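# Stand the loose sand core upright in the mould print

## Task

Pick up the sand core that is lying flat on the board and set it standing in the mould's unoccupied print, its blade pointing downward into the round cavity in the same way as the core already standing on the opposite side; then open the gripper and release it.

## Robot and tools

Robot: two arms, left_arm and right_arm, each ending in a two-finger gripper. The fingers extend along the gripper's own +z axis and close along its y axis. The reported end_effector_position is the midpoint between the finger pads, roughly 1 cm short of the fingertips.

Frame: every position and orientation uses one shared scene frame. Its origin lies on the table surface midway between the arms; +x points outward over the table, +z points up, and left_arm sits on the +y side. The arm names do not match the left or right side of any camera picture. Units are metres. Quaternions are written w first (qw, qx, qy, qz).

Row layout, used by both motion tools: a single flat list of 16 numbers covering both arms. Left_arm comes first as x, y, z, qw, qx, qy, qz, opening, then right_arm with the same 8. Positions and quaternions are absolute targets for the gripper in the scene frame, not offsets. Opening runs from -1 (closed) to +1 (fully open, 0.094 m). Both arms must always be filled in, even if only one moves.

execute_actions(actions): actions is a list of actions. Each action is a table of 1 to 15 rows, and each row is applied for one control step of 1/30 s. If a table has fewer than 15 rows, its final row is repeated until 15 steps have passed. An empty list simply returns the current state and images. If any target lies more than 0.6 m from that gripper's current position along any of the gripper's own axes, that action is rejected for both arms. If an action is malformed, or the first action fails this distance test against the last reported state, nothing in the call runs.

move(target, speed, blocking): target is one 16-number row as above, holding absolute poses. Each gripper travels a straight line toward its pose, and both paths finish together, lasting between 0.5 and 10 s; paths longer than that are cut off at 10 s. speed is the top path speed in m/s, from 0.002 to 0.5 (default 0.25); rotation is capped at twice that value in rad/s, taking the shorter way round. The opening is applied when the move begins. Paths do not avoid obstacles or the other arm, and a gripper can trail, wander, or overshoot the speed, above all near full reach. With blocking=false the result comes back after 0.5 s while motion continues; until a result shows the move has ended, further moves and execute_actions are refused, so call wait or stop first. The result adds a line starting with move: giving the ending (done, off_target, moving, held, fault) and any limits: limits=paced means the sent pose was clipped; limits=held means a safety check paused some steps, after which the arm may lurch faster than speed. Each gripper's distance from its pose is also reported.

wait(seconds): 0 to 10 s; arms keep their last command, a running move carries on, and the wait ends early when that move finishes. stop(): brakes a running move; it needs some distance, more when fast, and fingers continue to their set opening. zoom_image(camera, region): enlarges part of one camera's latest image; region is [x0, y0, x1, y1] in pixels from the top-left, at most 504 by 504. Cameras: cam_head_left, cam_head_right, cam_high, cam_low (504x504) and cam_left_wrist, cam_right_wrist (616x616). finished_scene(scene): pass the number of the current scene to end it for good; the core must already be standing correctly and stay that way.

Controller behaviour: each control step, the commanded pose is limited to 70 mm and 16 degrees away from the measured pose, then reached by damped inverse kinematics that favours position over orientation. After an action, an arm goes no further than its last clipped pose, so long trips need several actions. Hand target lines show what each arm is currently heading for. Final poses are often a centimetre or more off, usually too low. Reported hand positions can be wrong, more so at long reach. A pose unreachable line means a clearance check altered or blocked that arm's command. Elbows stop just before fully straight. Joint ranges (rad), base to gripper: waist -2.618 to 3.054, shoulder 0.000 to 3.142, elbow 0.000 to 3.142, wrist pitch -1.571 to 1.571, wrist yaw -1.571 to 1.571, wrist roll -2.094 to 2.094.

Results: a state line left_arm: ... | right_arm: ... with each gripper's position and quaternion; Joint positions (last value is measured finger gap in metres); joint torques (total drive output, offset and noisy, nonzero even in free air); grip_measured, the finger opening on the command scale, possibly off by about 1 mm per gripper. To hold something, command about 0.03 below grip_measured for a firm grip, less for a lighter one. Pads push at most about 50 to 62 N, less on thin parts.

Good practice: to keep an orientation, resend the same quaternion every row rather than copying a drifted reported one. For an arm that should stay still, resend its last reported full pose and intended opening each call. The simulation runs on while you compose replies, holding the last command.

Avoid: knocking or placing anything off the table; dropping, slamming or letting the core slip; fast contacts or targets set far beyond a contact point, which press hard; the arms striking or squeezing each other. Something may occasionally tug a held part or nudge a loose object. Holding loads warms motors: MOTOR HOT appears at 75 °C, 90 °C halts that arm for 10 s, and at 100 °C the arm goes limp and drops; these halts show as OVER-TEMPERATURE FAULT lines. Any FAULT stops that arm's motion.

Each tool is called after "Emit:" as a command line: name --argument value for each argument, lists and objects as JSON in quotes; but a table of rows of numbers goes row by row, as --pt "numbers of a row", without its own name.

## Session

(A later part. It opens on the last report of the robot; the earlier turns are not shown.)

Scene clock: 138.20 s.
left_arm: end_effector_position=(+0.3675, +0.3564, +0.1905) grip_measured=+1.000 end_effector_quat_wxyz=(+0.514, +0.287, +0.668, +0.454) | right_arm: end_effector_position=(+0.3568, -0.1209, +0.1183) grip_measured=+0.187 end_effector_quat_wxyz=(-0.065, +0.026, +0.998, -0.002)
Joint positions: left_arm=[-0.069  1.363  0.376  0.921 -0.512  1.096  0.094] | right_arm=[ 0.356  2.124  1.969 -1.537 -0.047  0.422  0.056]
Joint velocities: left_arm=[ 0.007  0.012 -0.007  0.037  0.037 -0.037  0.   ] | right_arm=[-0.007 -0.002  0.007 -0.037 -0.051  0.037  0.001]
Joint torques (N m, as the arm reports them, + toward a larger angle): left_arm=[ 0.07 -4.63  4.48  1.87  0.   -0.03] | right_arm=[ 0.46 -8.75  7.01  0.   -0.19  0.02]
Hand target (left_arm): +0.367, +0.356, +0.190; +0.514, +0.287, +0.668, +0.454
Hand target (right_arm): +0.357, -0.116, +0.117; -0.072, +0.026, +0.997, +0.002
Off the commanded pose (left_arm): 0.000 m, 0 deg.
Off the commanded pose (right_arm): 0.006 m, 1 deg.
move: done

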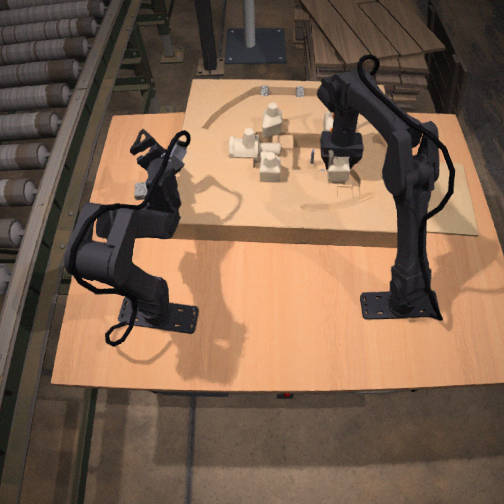

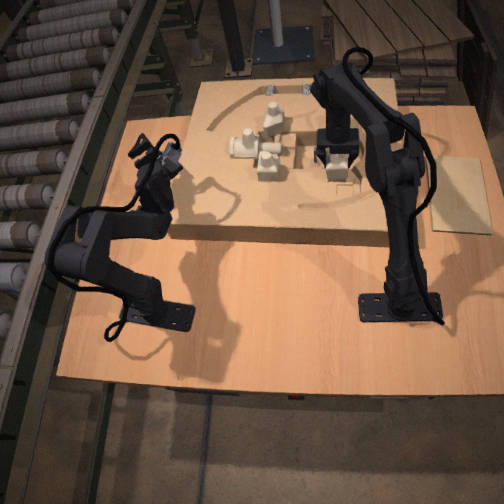

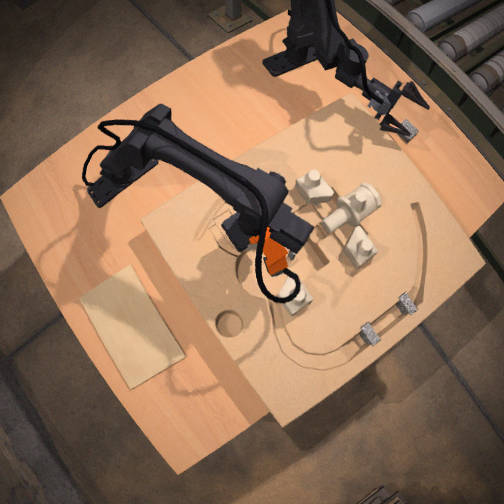

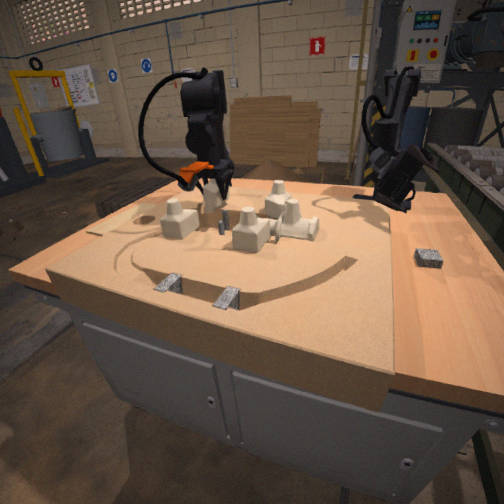

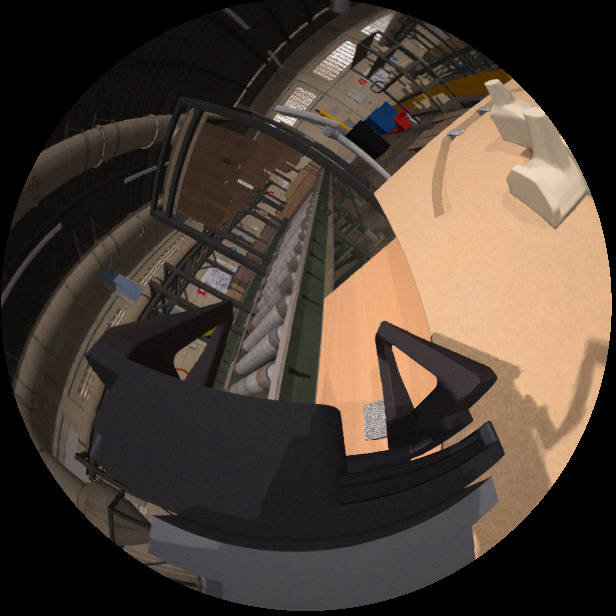

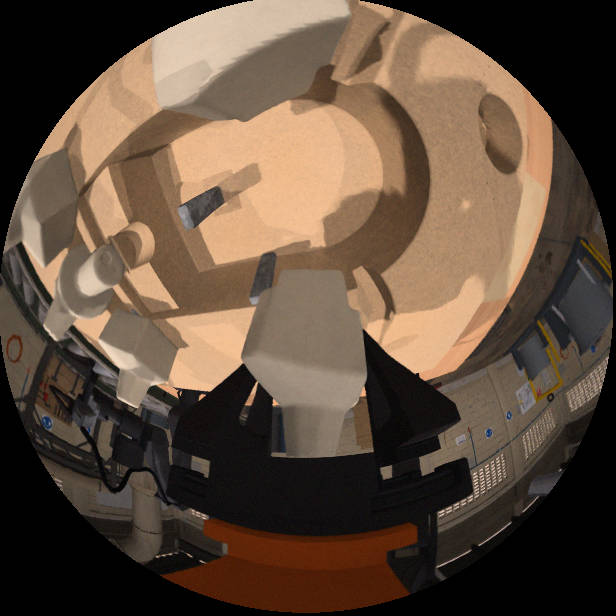

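Emit:
move --target '[0.3675,0.3564,0.1905,0.514,0.287,0.668,0.454,1,0.357,-0.1135,0.117,-0.072,0.026,0.997,0.002,0.15]' --speed 0.008

Scene clock: 140.77 s.
left_arm: end_effector_position=(+0.3675, +0.3564, +0.1905) grip_measured=+1.000 end_effector_quat_wxyz=(+0.514, +0.287, +0.668, +0.454) | right_arm: end_effector_position=(+0.3568, -0.1209, +0.1177) grip_measured=+0.187 end_effector_quat_wxyz=(-0.066, +0.026, +0.997, -0.002)
Joint positions: left_arm=[-0.069  1.363  0.376  0.921 -0.512  1.096  0.094] | right_arm=[ 0.356  2.125  1.969 -1.537 -0.047  0.422  0.056]
Joint velocities: left_arm=[ 0.012  0.007 -0.002  0.095  0.051 -0.007  0.   ] | right_arm=[ 0.007  0.002 -0.027  0.022 -0.007 -0.037 -0.   ]
Joint torques (N m, as the arm reports them, + toward a larger angle): left_arm=[ 0.04 -4.65  4.4   1.89 -0.01  0.02] | right_arm=[ 0.82 -8.61  7.34 -0.01 -0.19  0.06]
Hand target (left_arm): +0.367, +0.356, +0.191; +0.514, +0.287, +0.668, +0.454
Hand target (right_arm): +0.357, -0.114, +0.117; -0.072, +0.026, +0.997, +0.002
Off the commanded pose (left_arm): 0.000 m, 0 deg.
Off the commanded pose (right_arm): 0.007 m, 1 deg.
move: done

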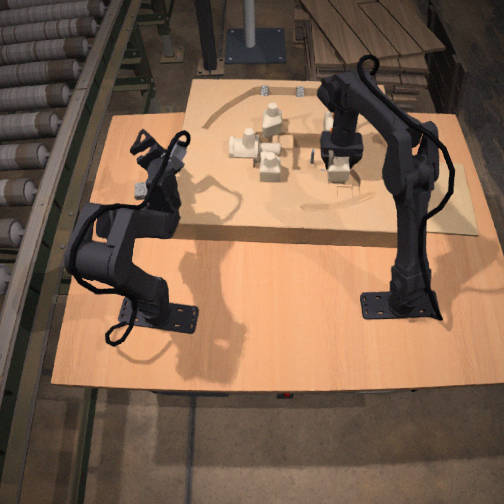

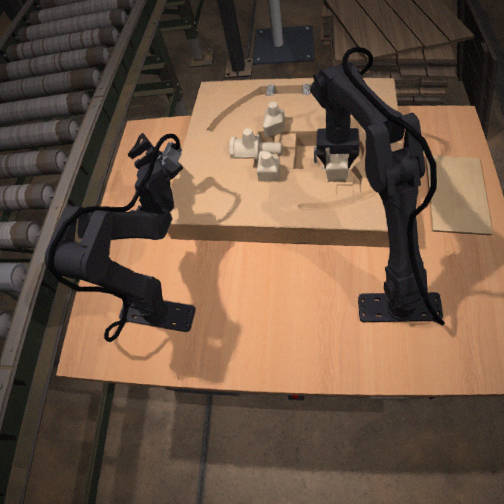

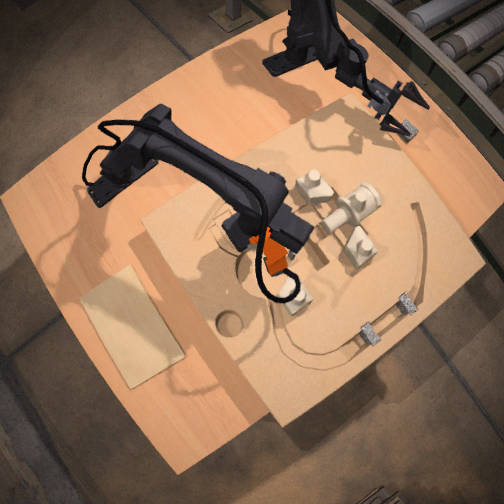

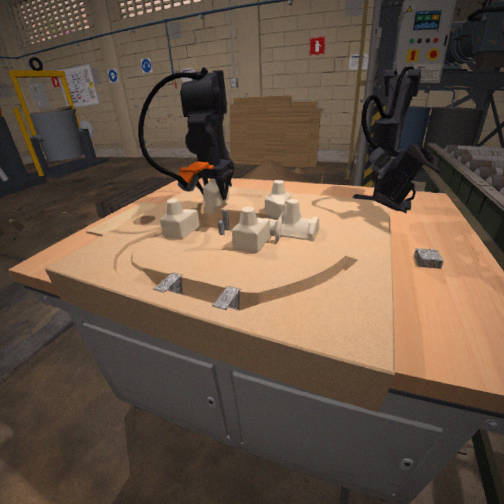

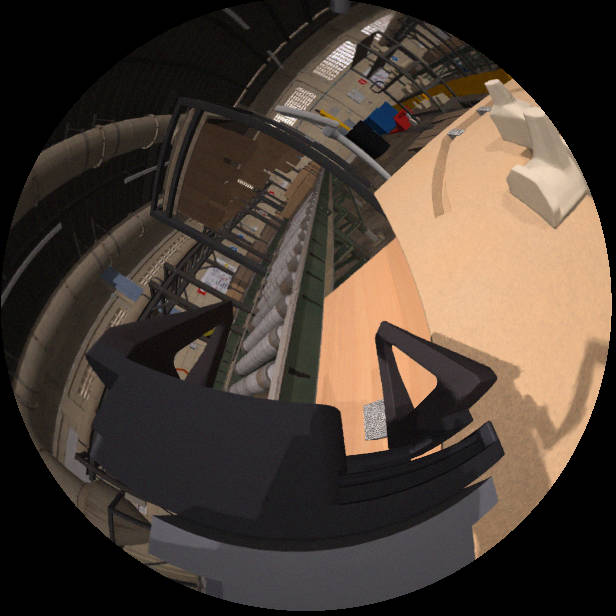

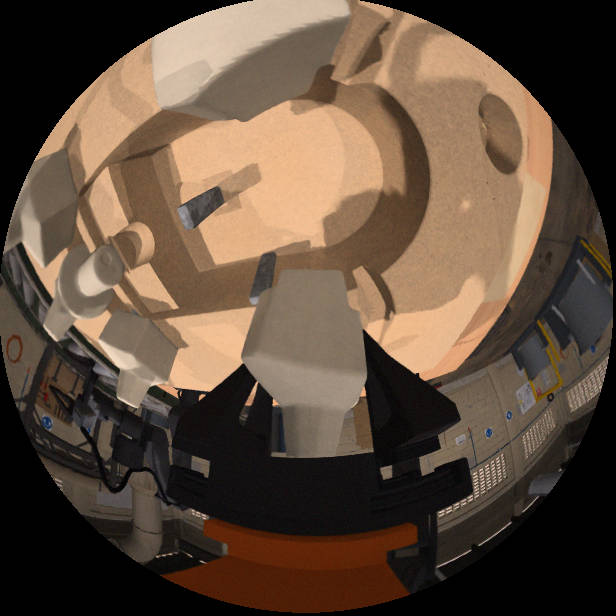

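Emit:
move --target '[0.3675,0.3564,0.1905,0.514,0.287,0.668,0.454,1,0.357,-0.114,0.108,-0.074,0.026,0.997,0.002,0.15]' --speed 0.01

Emit:
zoom_image --camera "cam_low" --region '[170,150,260,240]'

Emit:
zoom_image --camera "cam_head_right" --region '[300,130,380,210]'

Scene clock: 145.40 s.
left_arm: end_effector_position=(+0.3675, +0.3564, +0.1905) grip_measured=+1.000 end_effector_quat_wxyz=(+0.514, +0.287, +0.668, +0.454) | right_arm: end_effector_position=(+0.3569, -0.1209, +0.1177) grip_measured=+0.187 end_effector_quat_wxyz=(-0.065, +0.026, +0.998, -0.002)
Joint positions: left_arm=[-0.069  1.363  0.376  0.921 -0.512  1.096  0.094] | right_arm=[ 0.356  2.125  1.969 -1.537 -0.047  0.422  0.056]
Joint velocities: left_arm=[-0.002 -0.017 -0.007  0.037  0.051 -0.022  0.   ] | right_arm=[ 0.012 -0.007 -0.012 -0.037 -0.022 -0.051 -0.   ]
Joint torques (N m, as the arm reports them, + toward a larger angle): left_arm=[ 0.05 -4.65  4.42  1.88 -0.03 -0.01] | right_arm=[ 0.68 -8.59  4.94  0.31 -0.21  0.04]
Hand target (left_arm): +0.367, +0.356, +0.191; +0.514, +0.287, +0.668, +0.454
Hand target (right_arm): +0.357, -0.114, +0.108; -0.074, +0.026, +0.997, +0.002
Off the commanded pose (left_arm): 0.000 m, 0 deg.
Off the commanded pose (right_arm): 0.012 m, 1 deg.
move: off_target (right_arm)

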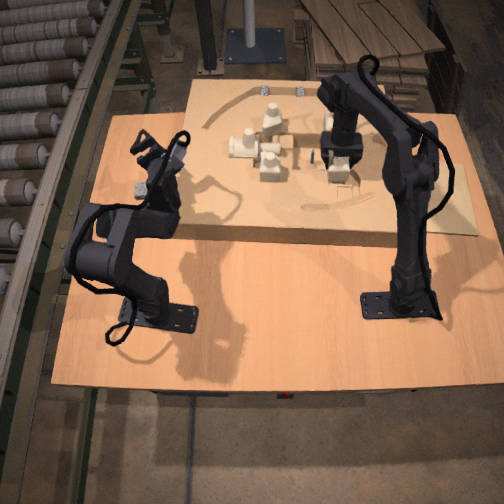

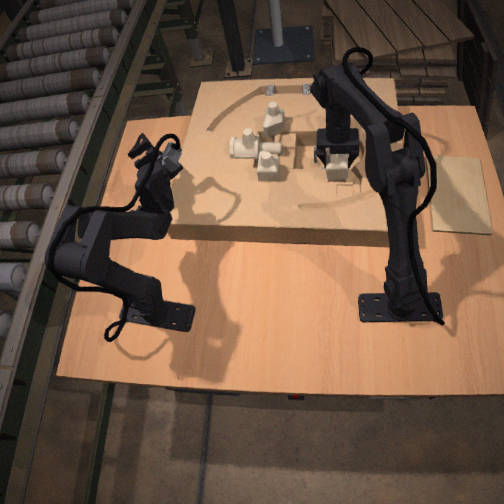

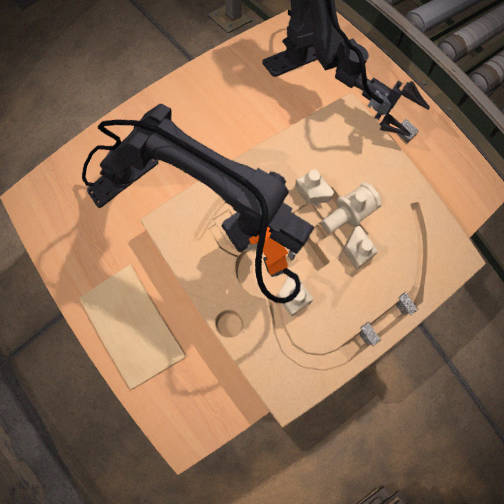

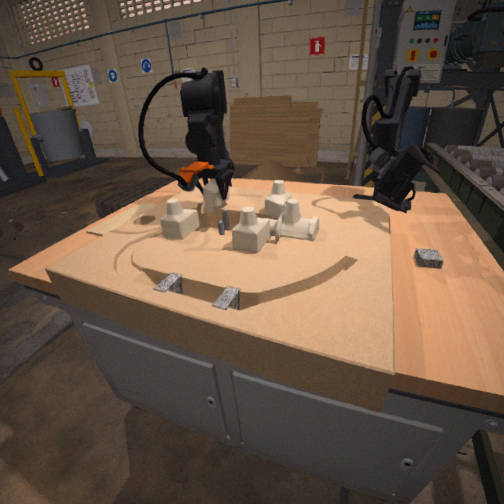

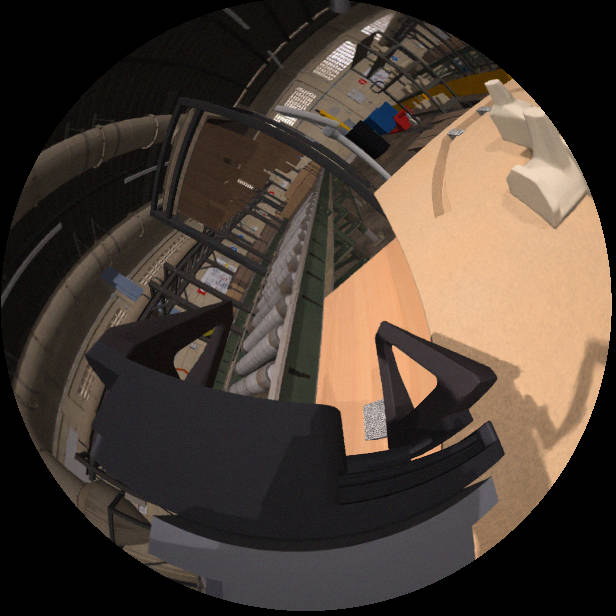

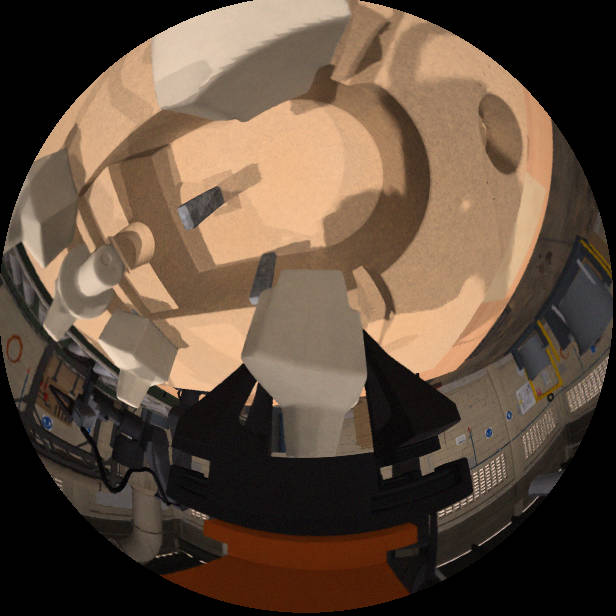

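Region (170, 150, 260, 240) of cam_low's 504x504 image, scaled by 5.600, with more detail than that image has.

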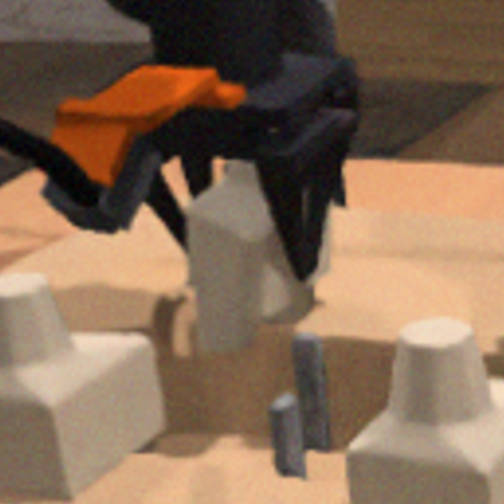

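Region (300, 130, 380, 210) of cam_head_right's 504x504 image, scaled by 6.300, with more detail than that image has.

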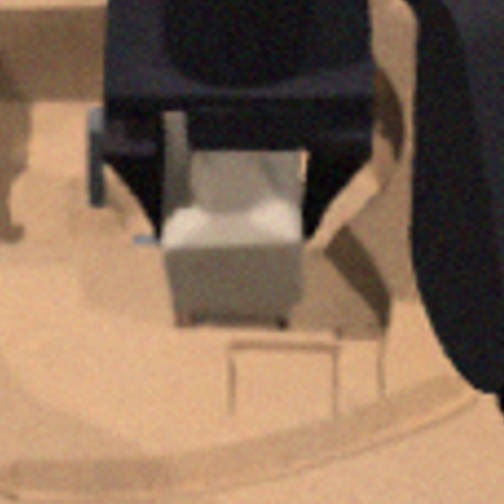

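Emit:
move --target '[0.3675,0.3564,0.1905,0.514,0.287,0.668,0.454,1,0.355,-0.1145,0.130,-0.066,0.026,0.998,0.002,0.15]' --speed 0.012

Emit:
zoom_image --camera "cam_low" --region '[190,175,240,225]'

Emit:
zoom_image --camera "cam_head_right" --region '[315,150,365,200]'

Emit:
zoom_image --camera "cam_head_left" --region '[315,150,365,200]'

Scene clock: 151.73 s.
left_arm: end_effector_position=(+0.3675, +0.3564, +0.1905) grip_measured=+1.000 end_effector_quat_wxyz=(+0.514, +0.287, +0.668, +0.454) | right_arm: end_effector_position=(+0.3567, -0.1210, +0.1182) grip_measured=+0.187 end_effector_quat_wxyz=(-0.066, +0.027, +0.997, -0.002)
Joint positions: left_arm=[-0.069  1.363  0.376  0.921 -0.512  1.096  0.094] | right_arm=[ 0.356  2.125  1.971 -1.539 -0.047  0.423  0.056]
Joint velocities: left_arm=[-0.012 -0.002  0.007 -0.051  0.081 -0.007  0.   ] | right_arm=[ 0.012 -0.007 -0.002 -0.022  0.081 -0.037 -0.   ]
Joint torques (N m, as the arm reports them, + toward a larger angle): left_arm=[-0.02 -4.7   4.49  1.89 -0.02 -0.02] | right_arm=[  0.95 -10.99   7.7   -0.16  -0.14   0.08]
Hand target (left_arm): +0.367, +0.356, +0.190; +0.514, +0.287, +0.668, +0.454
Hand target (right_arm): +0.355, -0.115, +0.130; -0.061, +0.026, +0.998, +0.004
Off the commanded pose (left_arm): 0.000 m, 0 deg.
Off the commanded pose (right_arm): 0.014 m, 1 deg.
joint sent to its limit (right arm) — the command would take joint 4 (wrist pitch) past its lower limit, so that joint was sent only as far as its limit.
move: off_target (right_arm)

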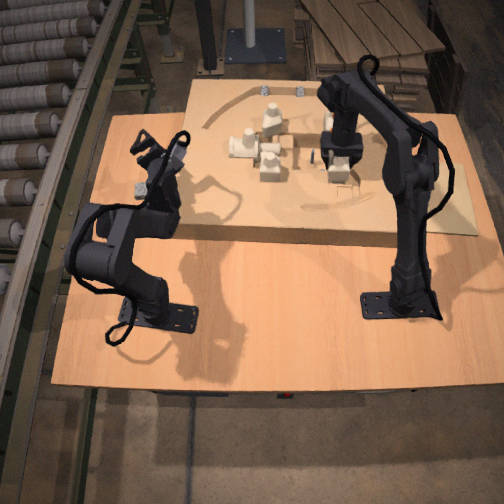

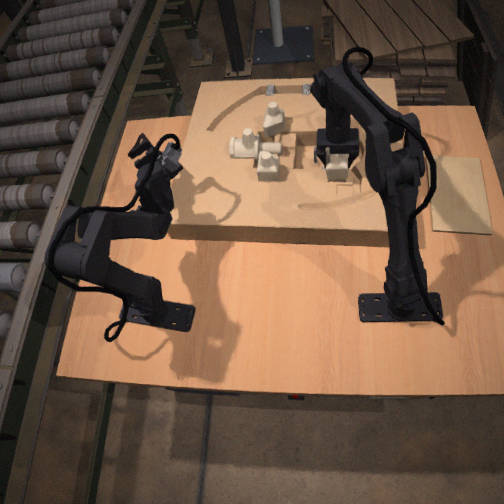

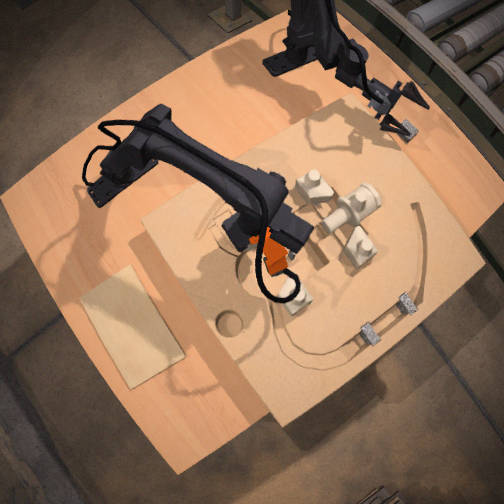

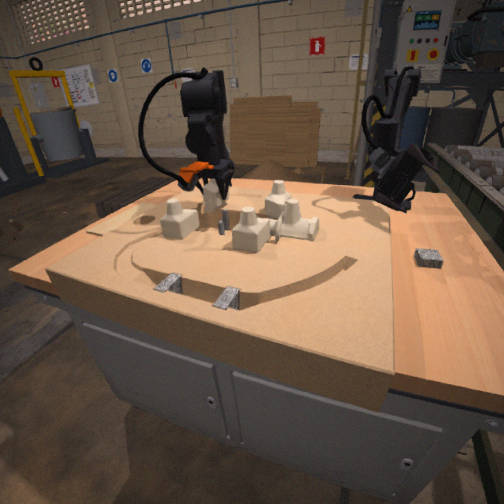

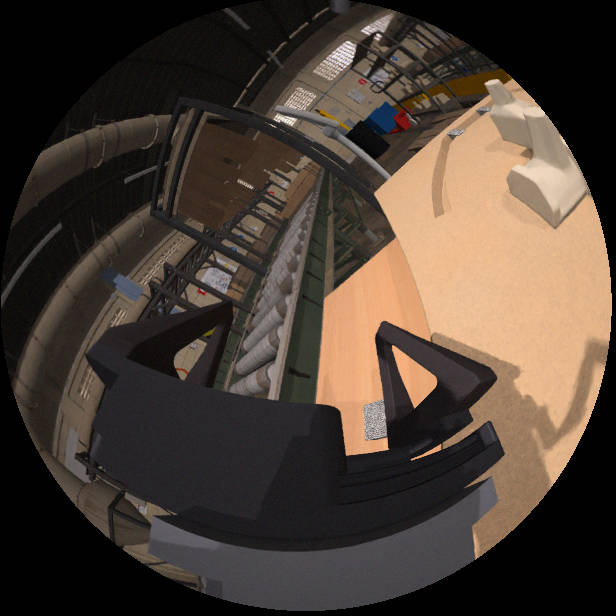

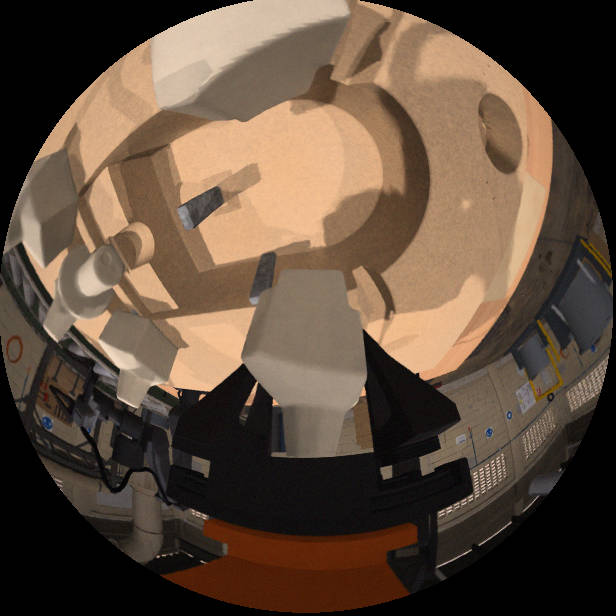

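Region (190, 175, 240, 225) of cam_low's 504x504 image, scaled by 10.080, with more detail than that image has.

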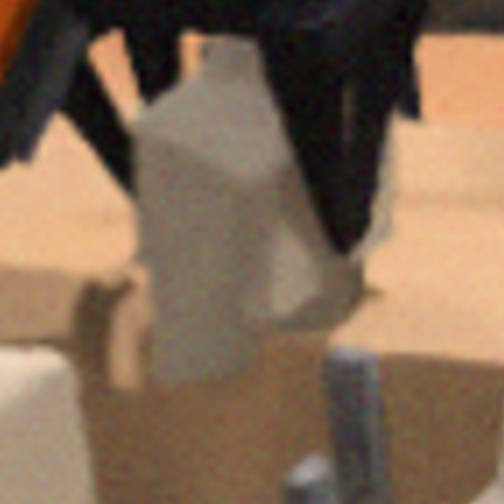

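Region (315, 150, 365, 200) of cam_head_right's 504x504 image, scaled by 10.080, with more detail than that image has.

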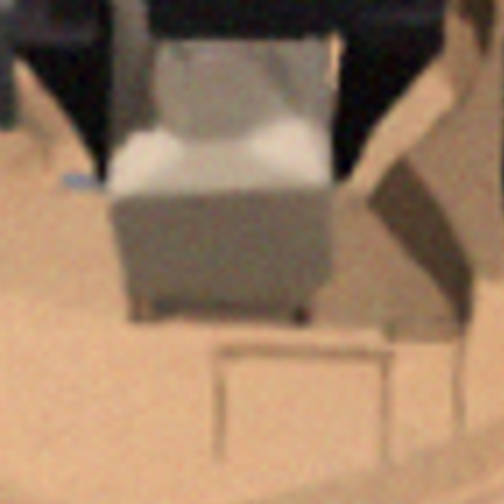

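Region (315, 150, 365, 200) of cam_head_left's 504x504 image, scaled by 10.080, with more detail than that image has.

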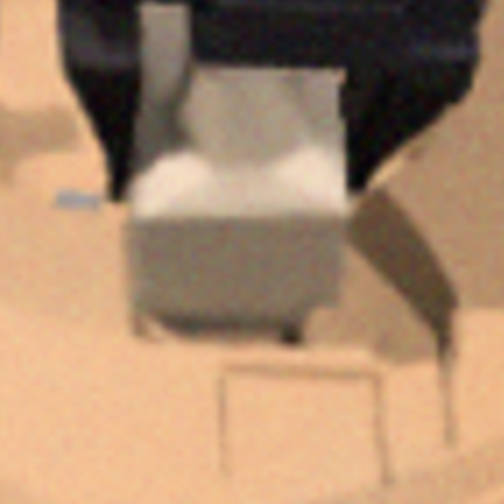

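Emit:
move --target '[0.3675,0.3564,0.1905,0.514,0.287,0.668,0.454,1,0.350,-0.115,0.120,-0.070,0.026,0.997,0.002,0.15]' --speed 0.01

Emit:
move --target '[0.3675,0.3564,0.1905,0.514,0.287,0.668,0.454,1,0.352,-0.115,0.106,-0.074,0.026,0.997,0.002,0.15]' --speed 0.01

Emit:
zoom_image --camera "cam_low" --region '[190,175,240,225]'

Emit:
zoom_image --camera "cam_head_right" --region '[315,150,365,200]'

Scene clock: 158.53 s.
left_arm: end_effector_position=(+0.3675, +0.3564, +0.1905) grip_measured=+1.000 end_effector_quat_wxyz=(+0.514, +0.287, +0.668, +0.454) | right_arm: end_effector_position=(+0.3567, -0.1207, +0.1182) grip_measured=+0.187 end_effector_quat_wxyz=(-0.065, +0.027, +0.998, -0.003)
Joint positions: left_arm=[-0.069  1.363  0.376  0.921 -0.512  1.096  0.094] | right_arm=[ 0.357  2.125  1.971 -1.539 -0.045  0.424  0.056]
Joint velocities: left_arm=[-0.007  0.007  0.002  0.066  0.022  0.095  0.   ] | right_arm=[ 0.007 -0.002 -0.012 -0.022  0.051  0.007 -0.   ]
Joint torques (N m, as the arm reports them, + toward a larger angle): left_arm=[ 0.08 -4.65  4.57  1.9  -0.01 -0.02] | right_arm=[  1.02 -11.33   4.44   0.1   -0.2    0.08]
Hand target (left_arm): +0.367, +0.356, +0.190; +0.514, +0.287, +0.668, +0.454
Hand target (right_arm): +0.350, -0.115, +0.120; -0.070, +0.026, +0.997, +0.002
Off the commanded pose (left_arm): 0.000 m, 0 deg.
Off the commanded pose (right_arm): 0.009 m, 1 deg.
move: done

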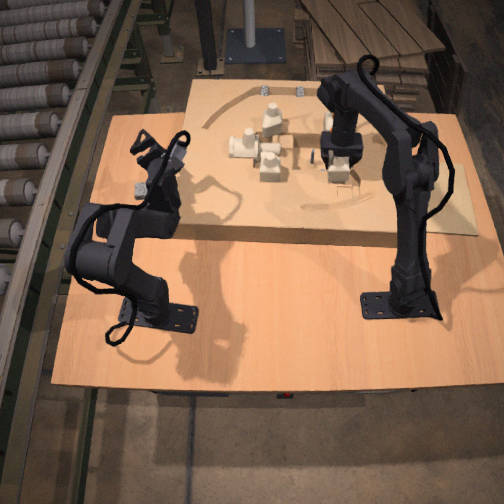

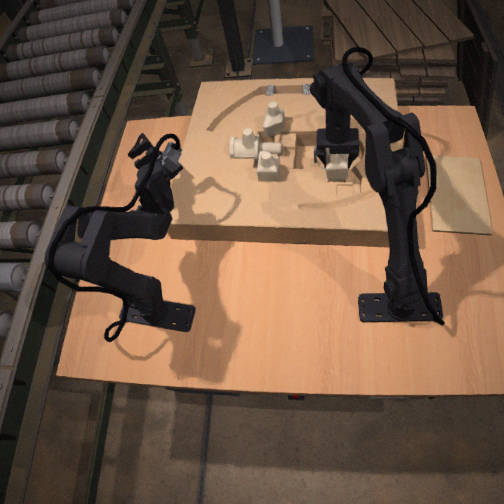

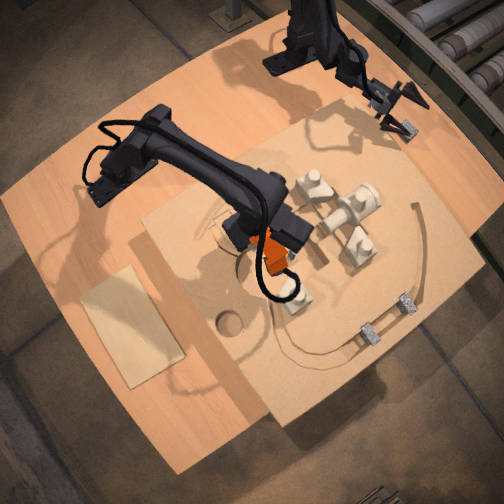

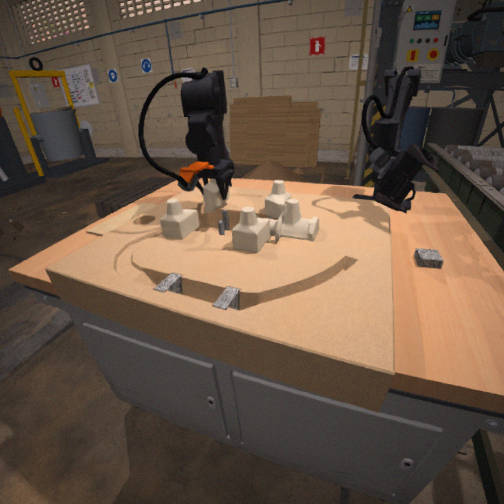

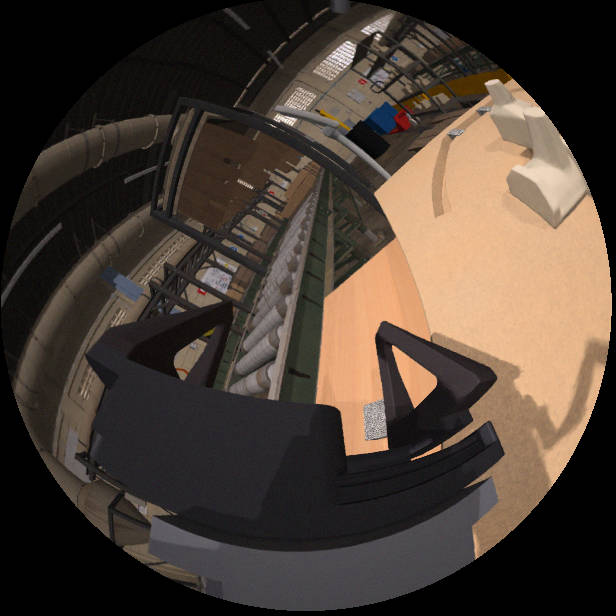

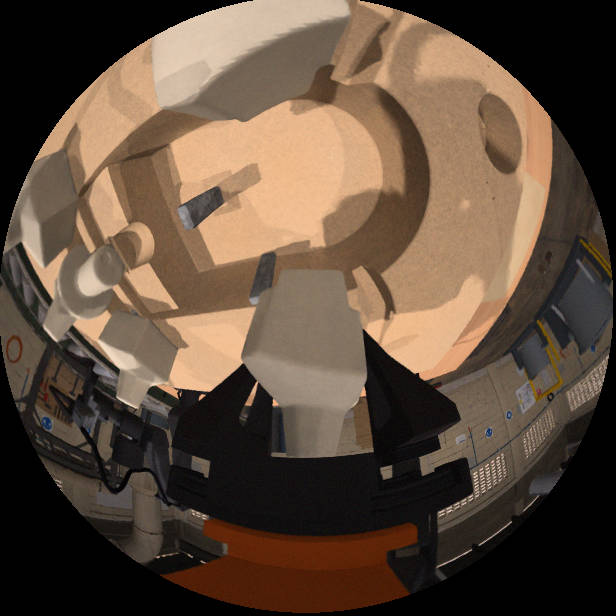

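Scene clock: 160.17 s.
left_arm: end_effector_position=(+0.3675, +0.3564, +0.1905) grip_measured=+1.000 end_effector_quat_wxyz=(+0.514, +0.287, +0.668, +0.454) | right_arm: end_effector_position=(+0.3571, -0.1209, +0.1163) grip_measured=+0.187 end_effector_quat_wxyz=(-0.065, +0.027, +0.998, -0.004)
Joint positions: left_arm=[-0.069  1.363  0.376  0.921 -0.512  1.096  0.094] | right_arm=[ 0.357  2.125  1.963 -1.531 -0.043  0.426  0.056]
Joint velocities: left_arm=[-0.007  0.002 -0.002  0.022 -0.007  0.037  0.   ] | right_arm=[-0.007  0.007 -0.022 -0.007 -0.022  0.037  0.   ]
Joint torques (N m, as the arm reports them, + toward a larger angle): left_arm=[ 0.08 -4.66  4.52  1.87  0.02 -0.04] | right_arm=[  0.74 -10.34   2.4    0.46  -0.25   0.02]
Hand target (left_arm): +0.367, +0.356, +0.191; +0.514, +0.287, +0.668, +0.454
Hand target (right_arm): +0.352, -0.115, +0.106; -0.075, +0.026, +0.997, +0.002
Off the commanded pose (left_arm): 0.000 m, 0 deg.
Off the commanded pose (right_arm): 0.013 m, 1 deg.
move: off_target (right_arm)

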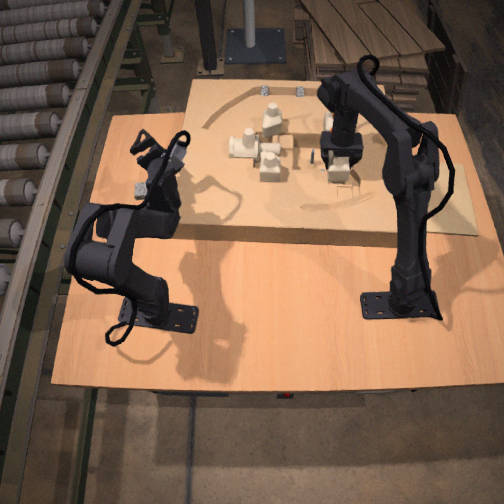

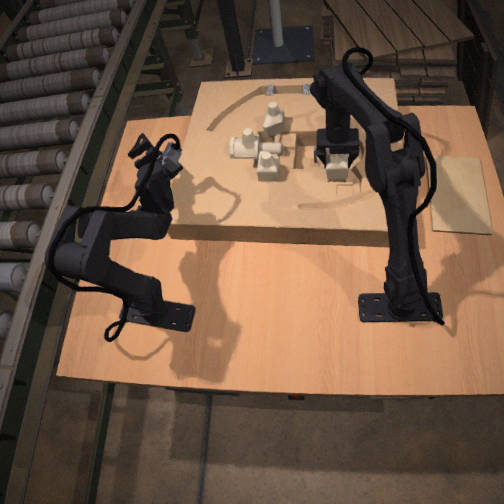

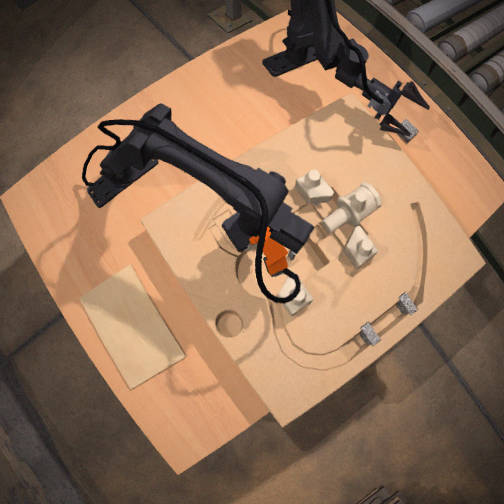

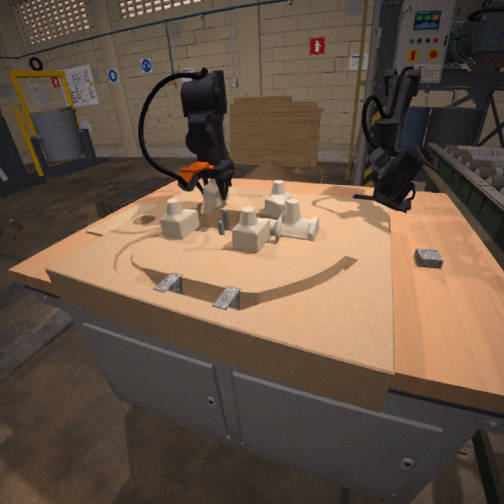

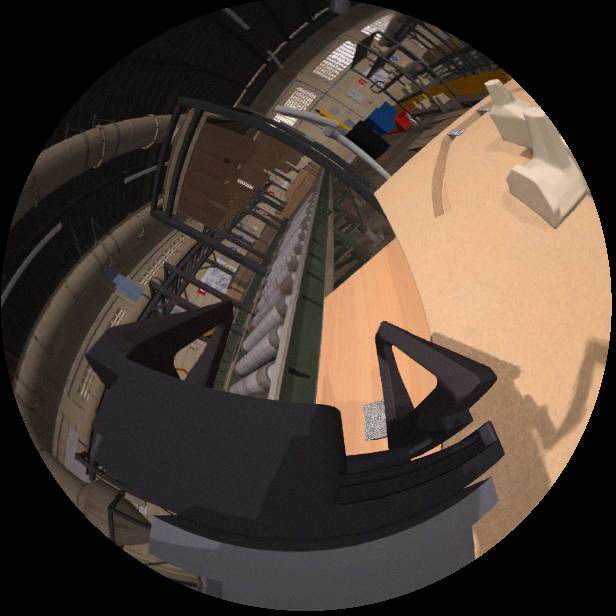

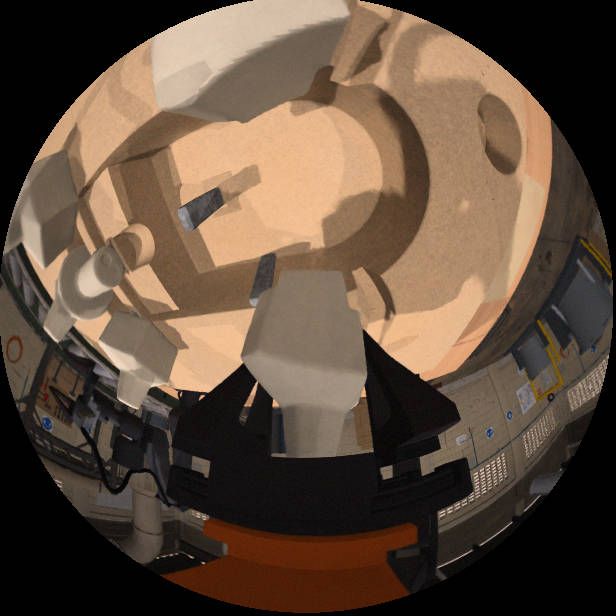

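Region (190, 175, 240, 225) of cam_low's 504x504 image, scaled by 10.080, with more detail than that image has.

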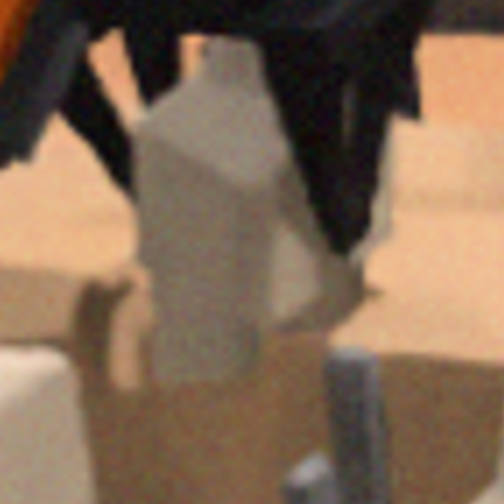

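Region (315, 150, 365, 200) of cam_head_right's 504x504 image, scaled by 10.080, with more detail than that image has.

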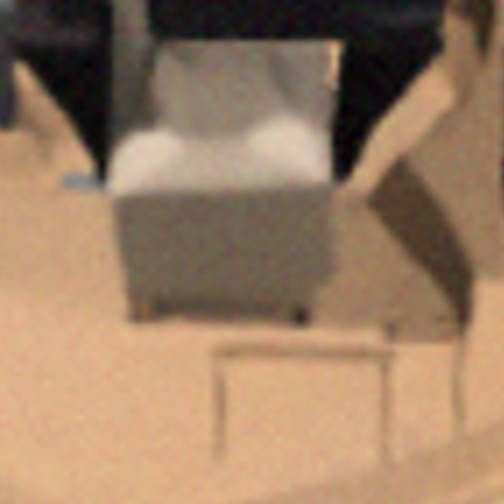

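Emit:
move --target '[0.3675,0.3564,0.1905,0.514,0.287,0.668,0.454,1,0.360,-0.1145,0.140,-0.05,0.026,0.998,0.002,0.15]' --speed 0.015

Emit:
zoom_image --camera "cam_low" --region '[190,175,240,225]'

Emit:
zoom_image --camera "cam_head_right" --region '[315,150,365,200]'

Emit:
zoom_image --camera "cam_high" --region '[210,190,300,280]'

Scene clock: 167.10 s.
left_arm: end_effector_position=(+0.3675, +0.3564, +0.1905) grip_measured=+1.000 end_effector_quat_wxyz=(+0.514, +0.287, +0.668, +0.454) | right_arm: end_effector_position=(+0.3581, -0.1207, +0.1218) grip_measured=+0.187 end_effector_quat_wxyz=(-0.062, +0.028, +0.998, -0.003)
Joint positions: left_arm=[-0.069  1.363  0.376  0.921 -0.512  1.096  0.094] | right_arm=[ 0.357  2.125  1.986 -1.547 -0.042  0.427  0.056]
Joint velocities: left_arm=[ 0.002 -0.007 -0.007  0.007  0.007  0.007  0.   ] | right_arm=[-0.002 -0.007 -0.022  0.007 -0.081 -0.037  0.   ]
Joint torques (N m, as the arm reports them, + toward a larger angle): left_arm=[ 0.1  -4.71  4.55  1.89 -0.01 -0.04] | right_arm=[  0.89 -12.08   8.19  -0.06  -0.06   0.07]
Hand target (left_arm): +0.367, +0.356, +0.190; +0.514, +0.287, +0.668, +0.454
Hand target (right_arm): +0.360, -0.115, +0.140; -0.042, +0.026, +0.999, +0.006
Off the commanded pose (left_arm): 0.000 m, 0 deg.
Off the commanded pose (right_arm): 0.019 m, 1 deg.
joint sent to its limit (right arm) — the command would take joint 4 (wrist pitch) past its lower limit, so that joint was sent only as far as its limit.
move: off_target (right_arm)

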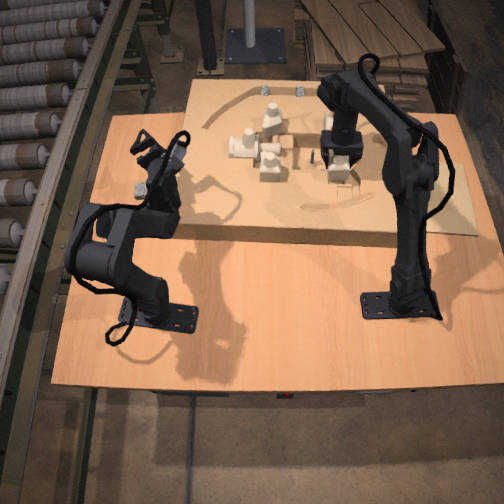

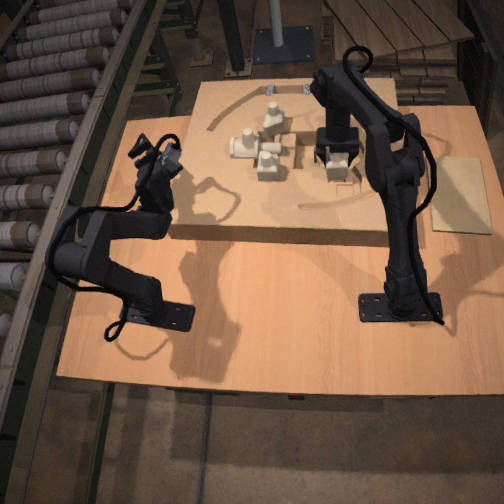

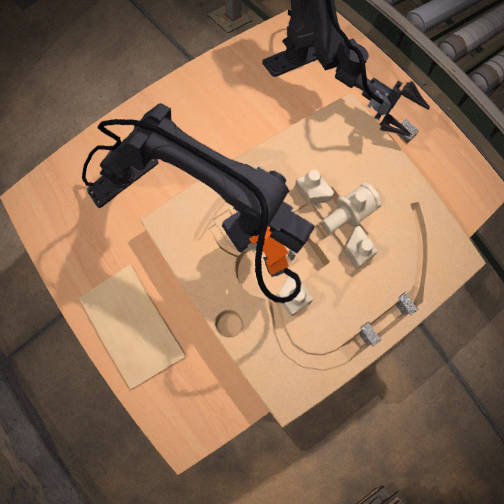

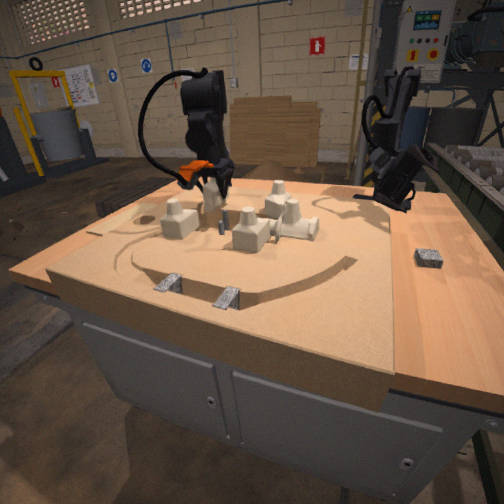

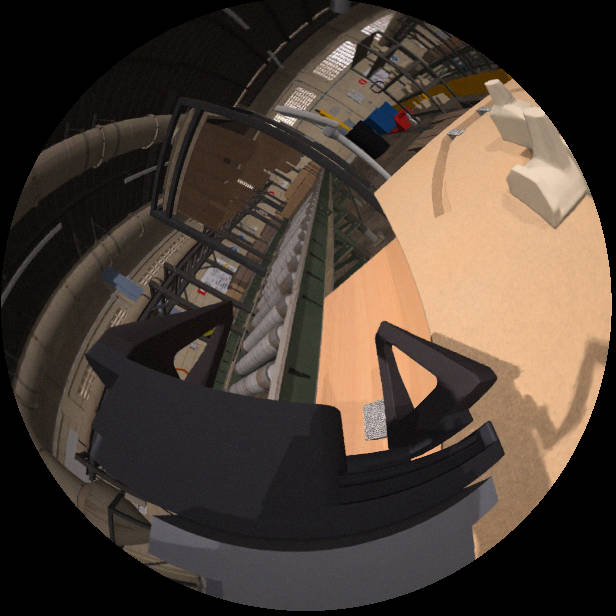

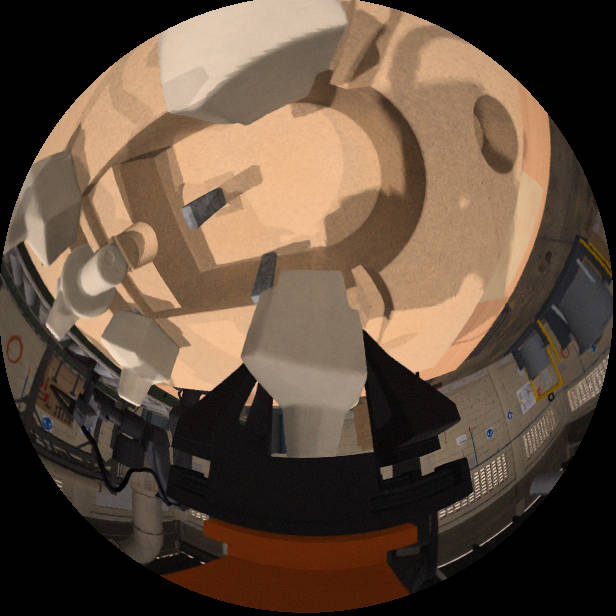

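Region (190, 175, 240, 225) of cam_low's 504x504 image, scaled by 10.080, with more detail than that image has.

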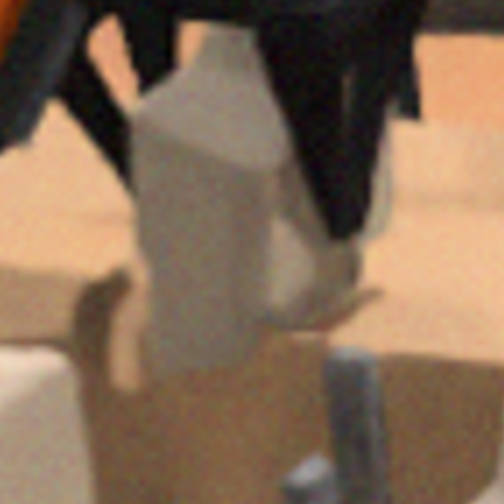

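Region (315, 150, 365, 200) of cam_head_right's 504x504 image, scaled by 10.080, with more detail than that image has.

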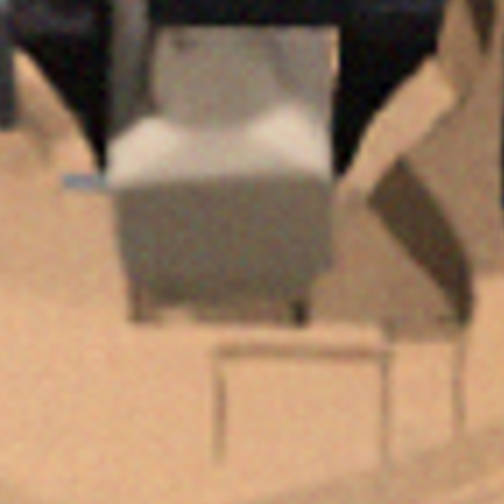

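Region (210, 190, 300, 280) of cam_high's 504x504 image, scaled by 5.600, with more detail than that image has.

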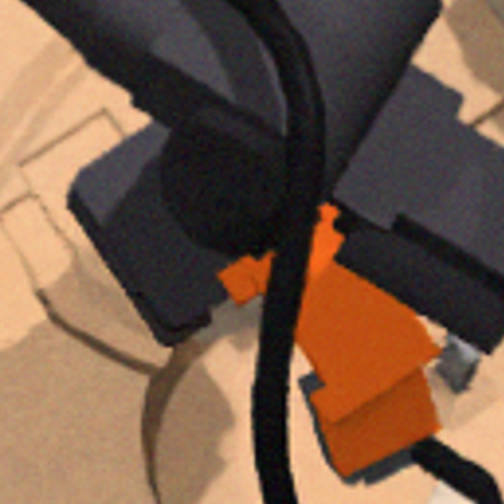

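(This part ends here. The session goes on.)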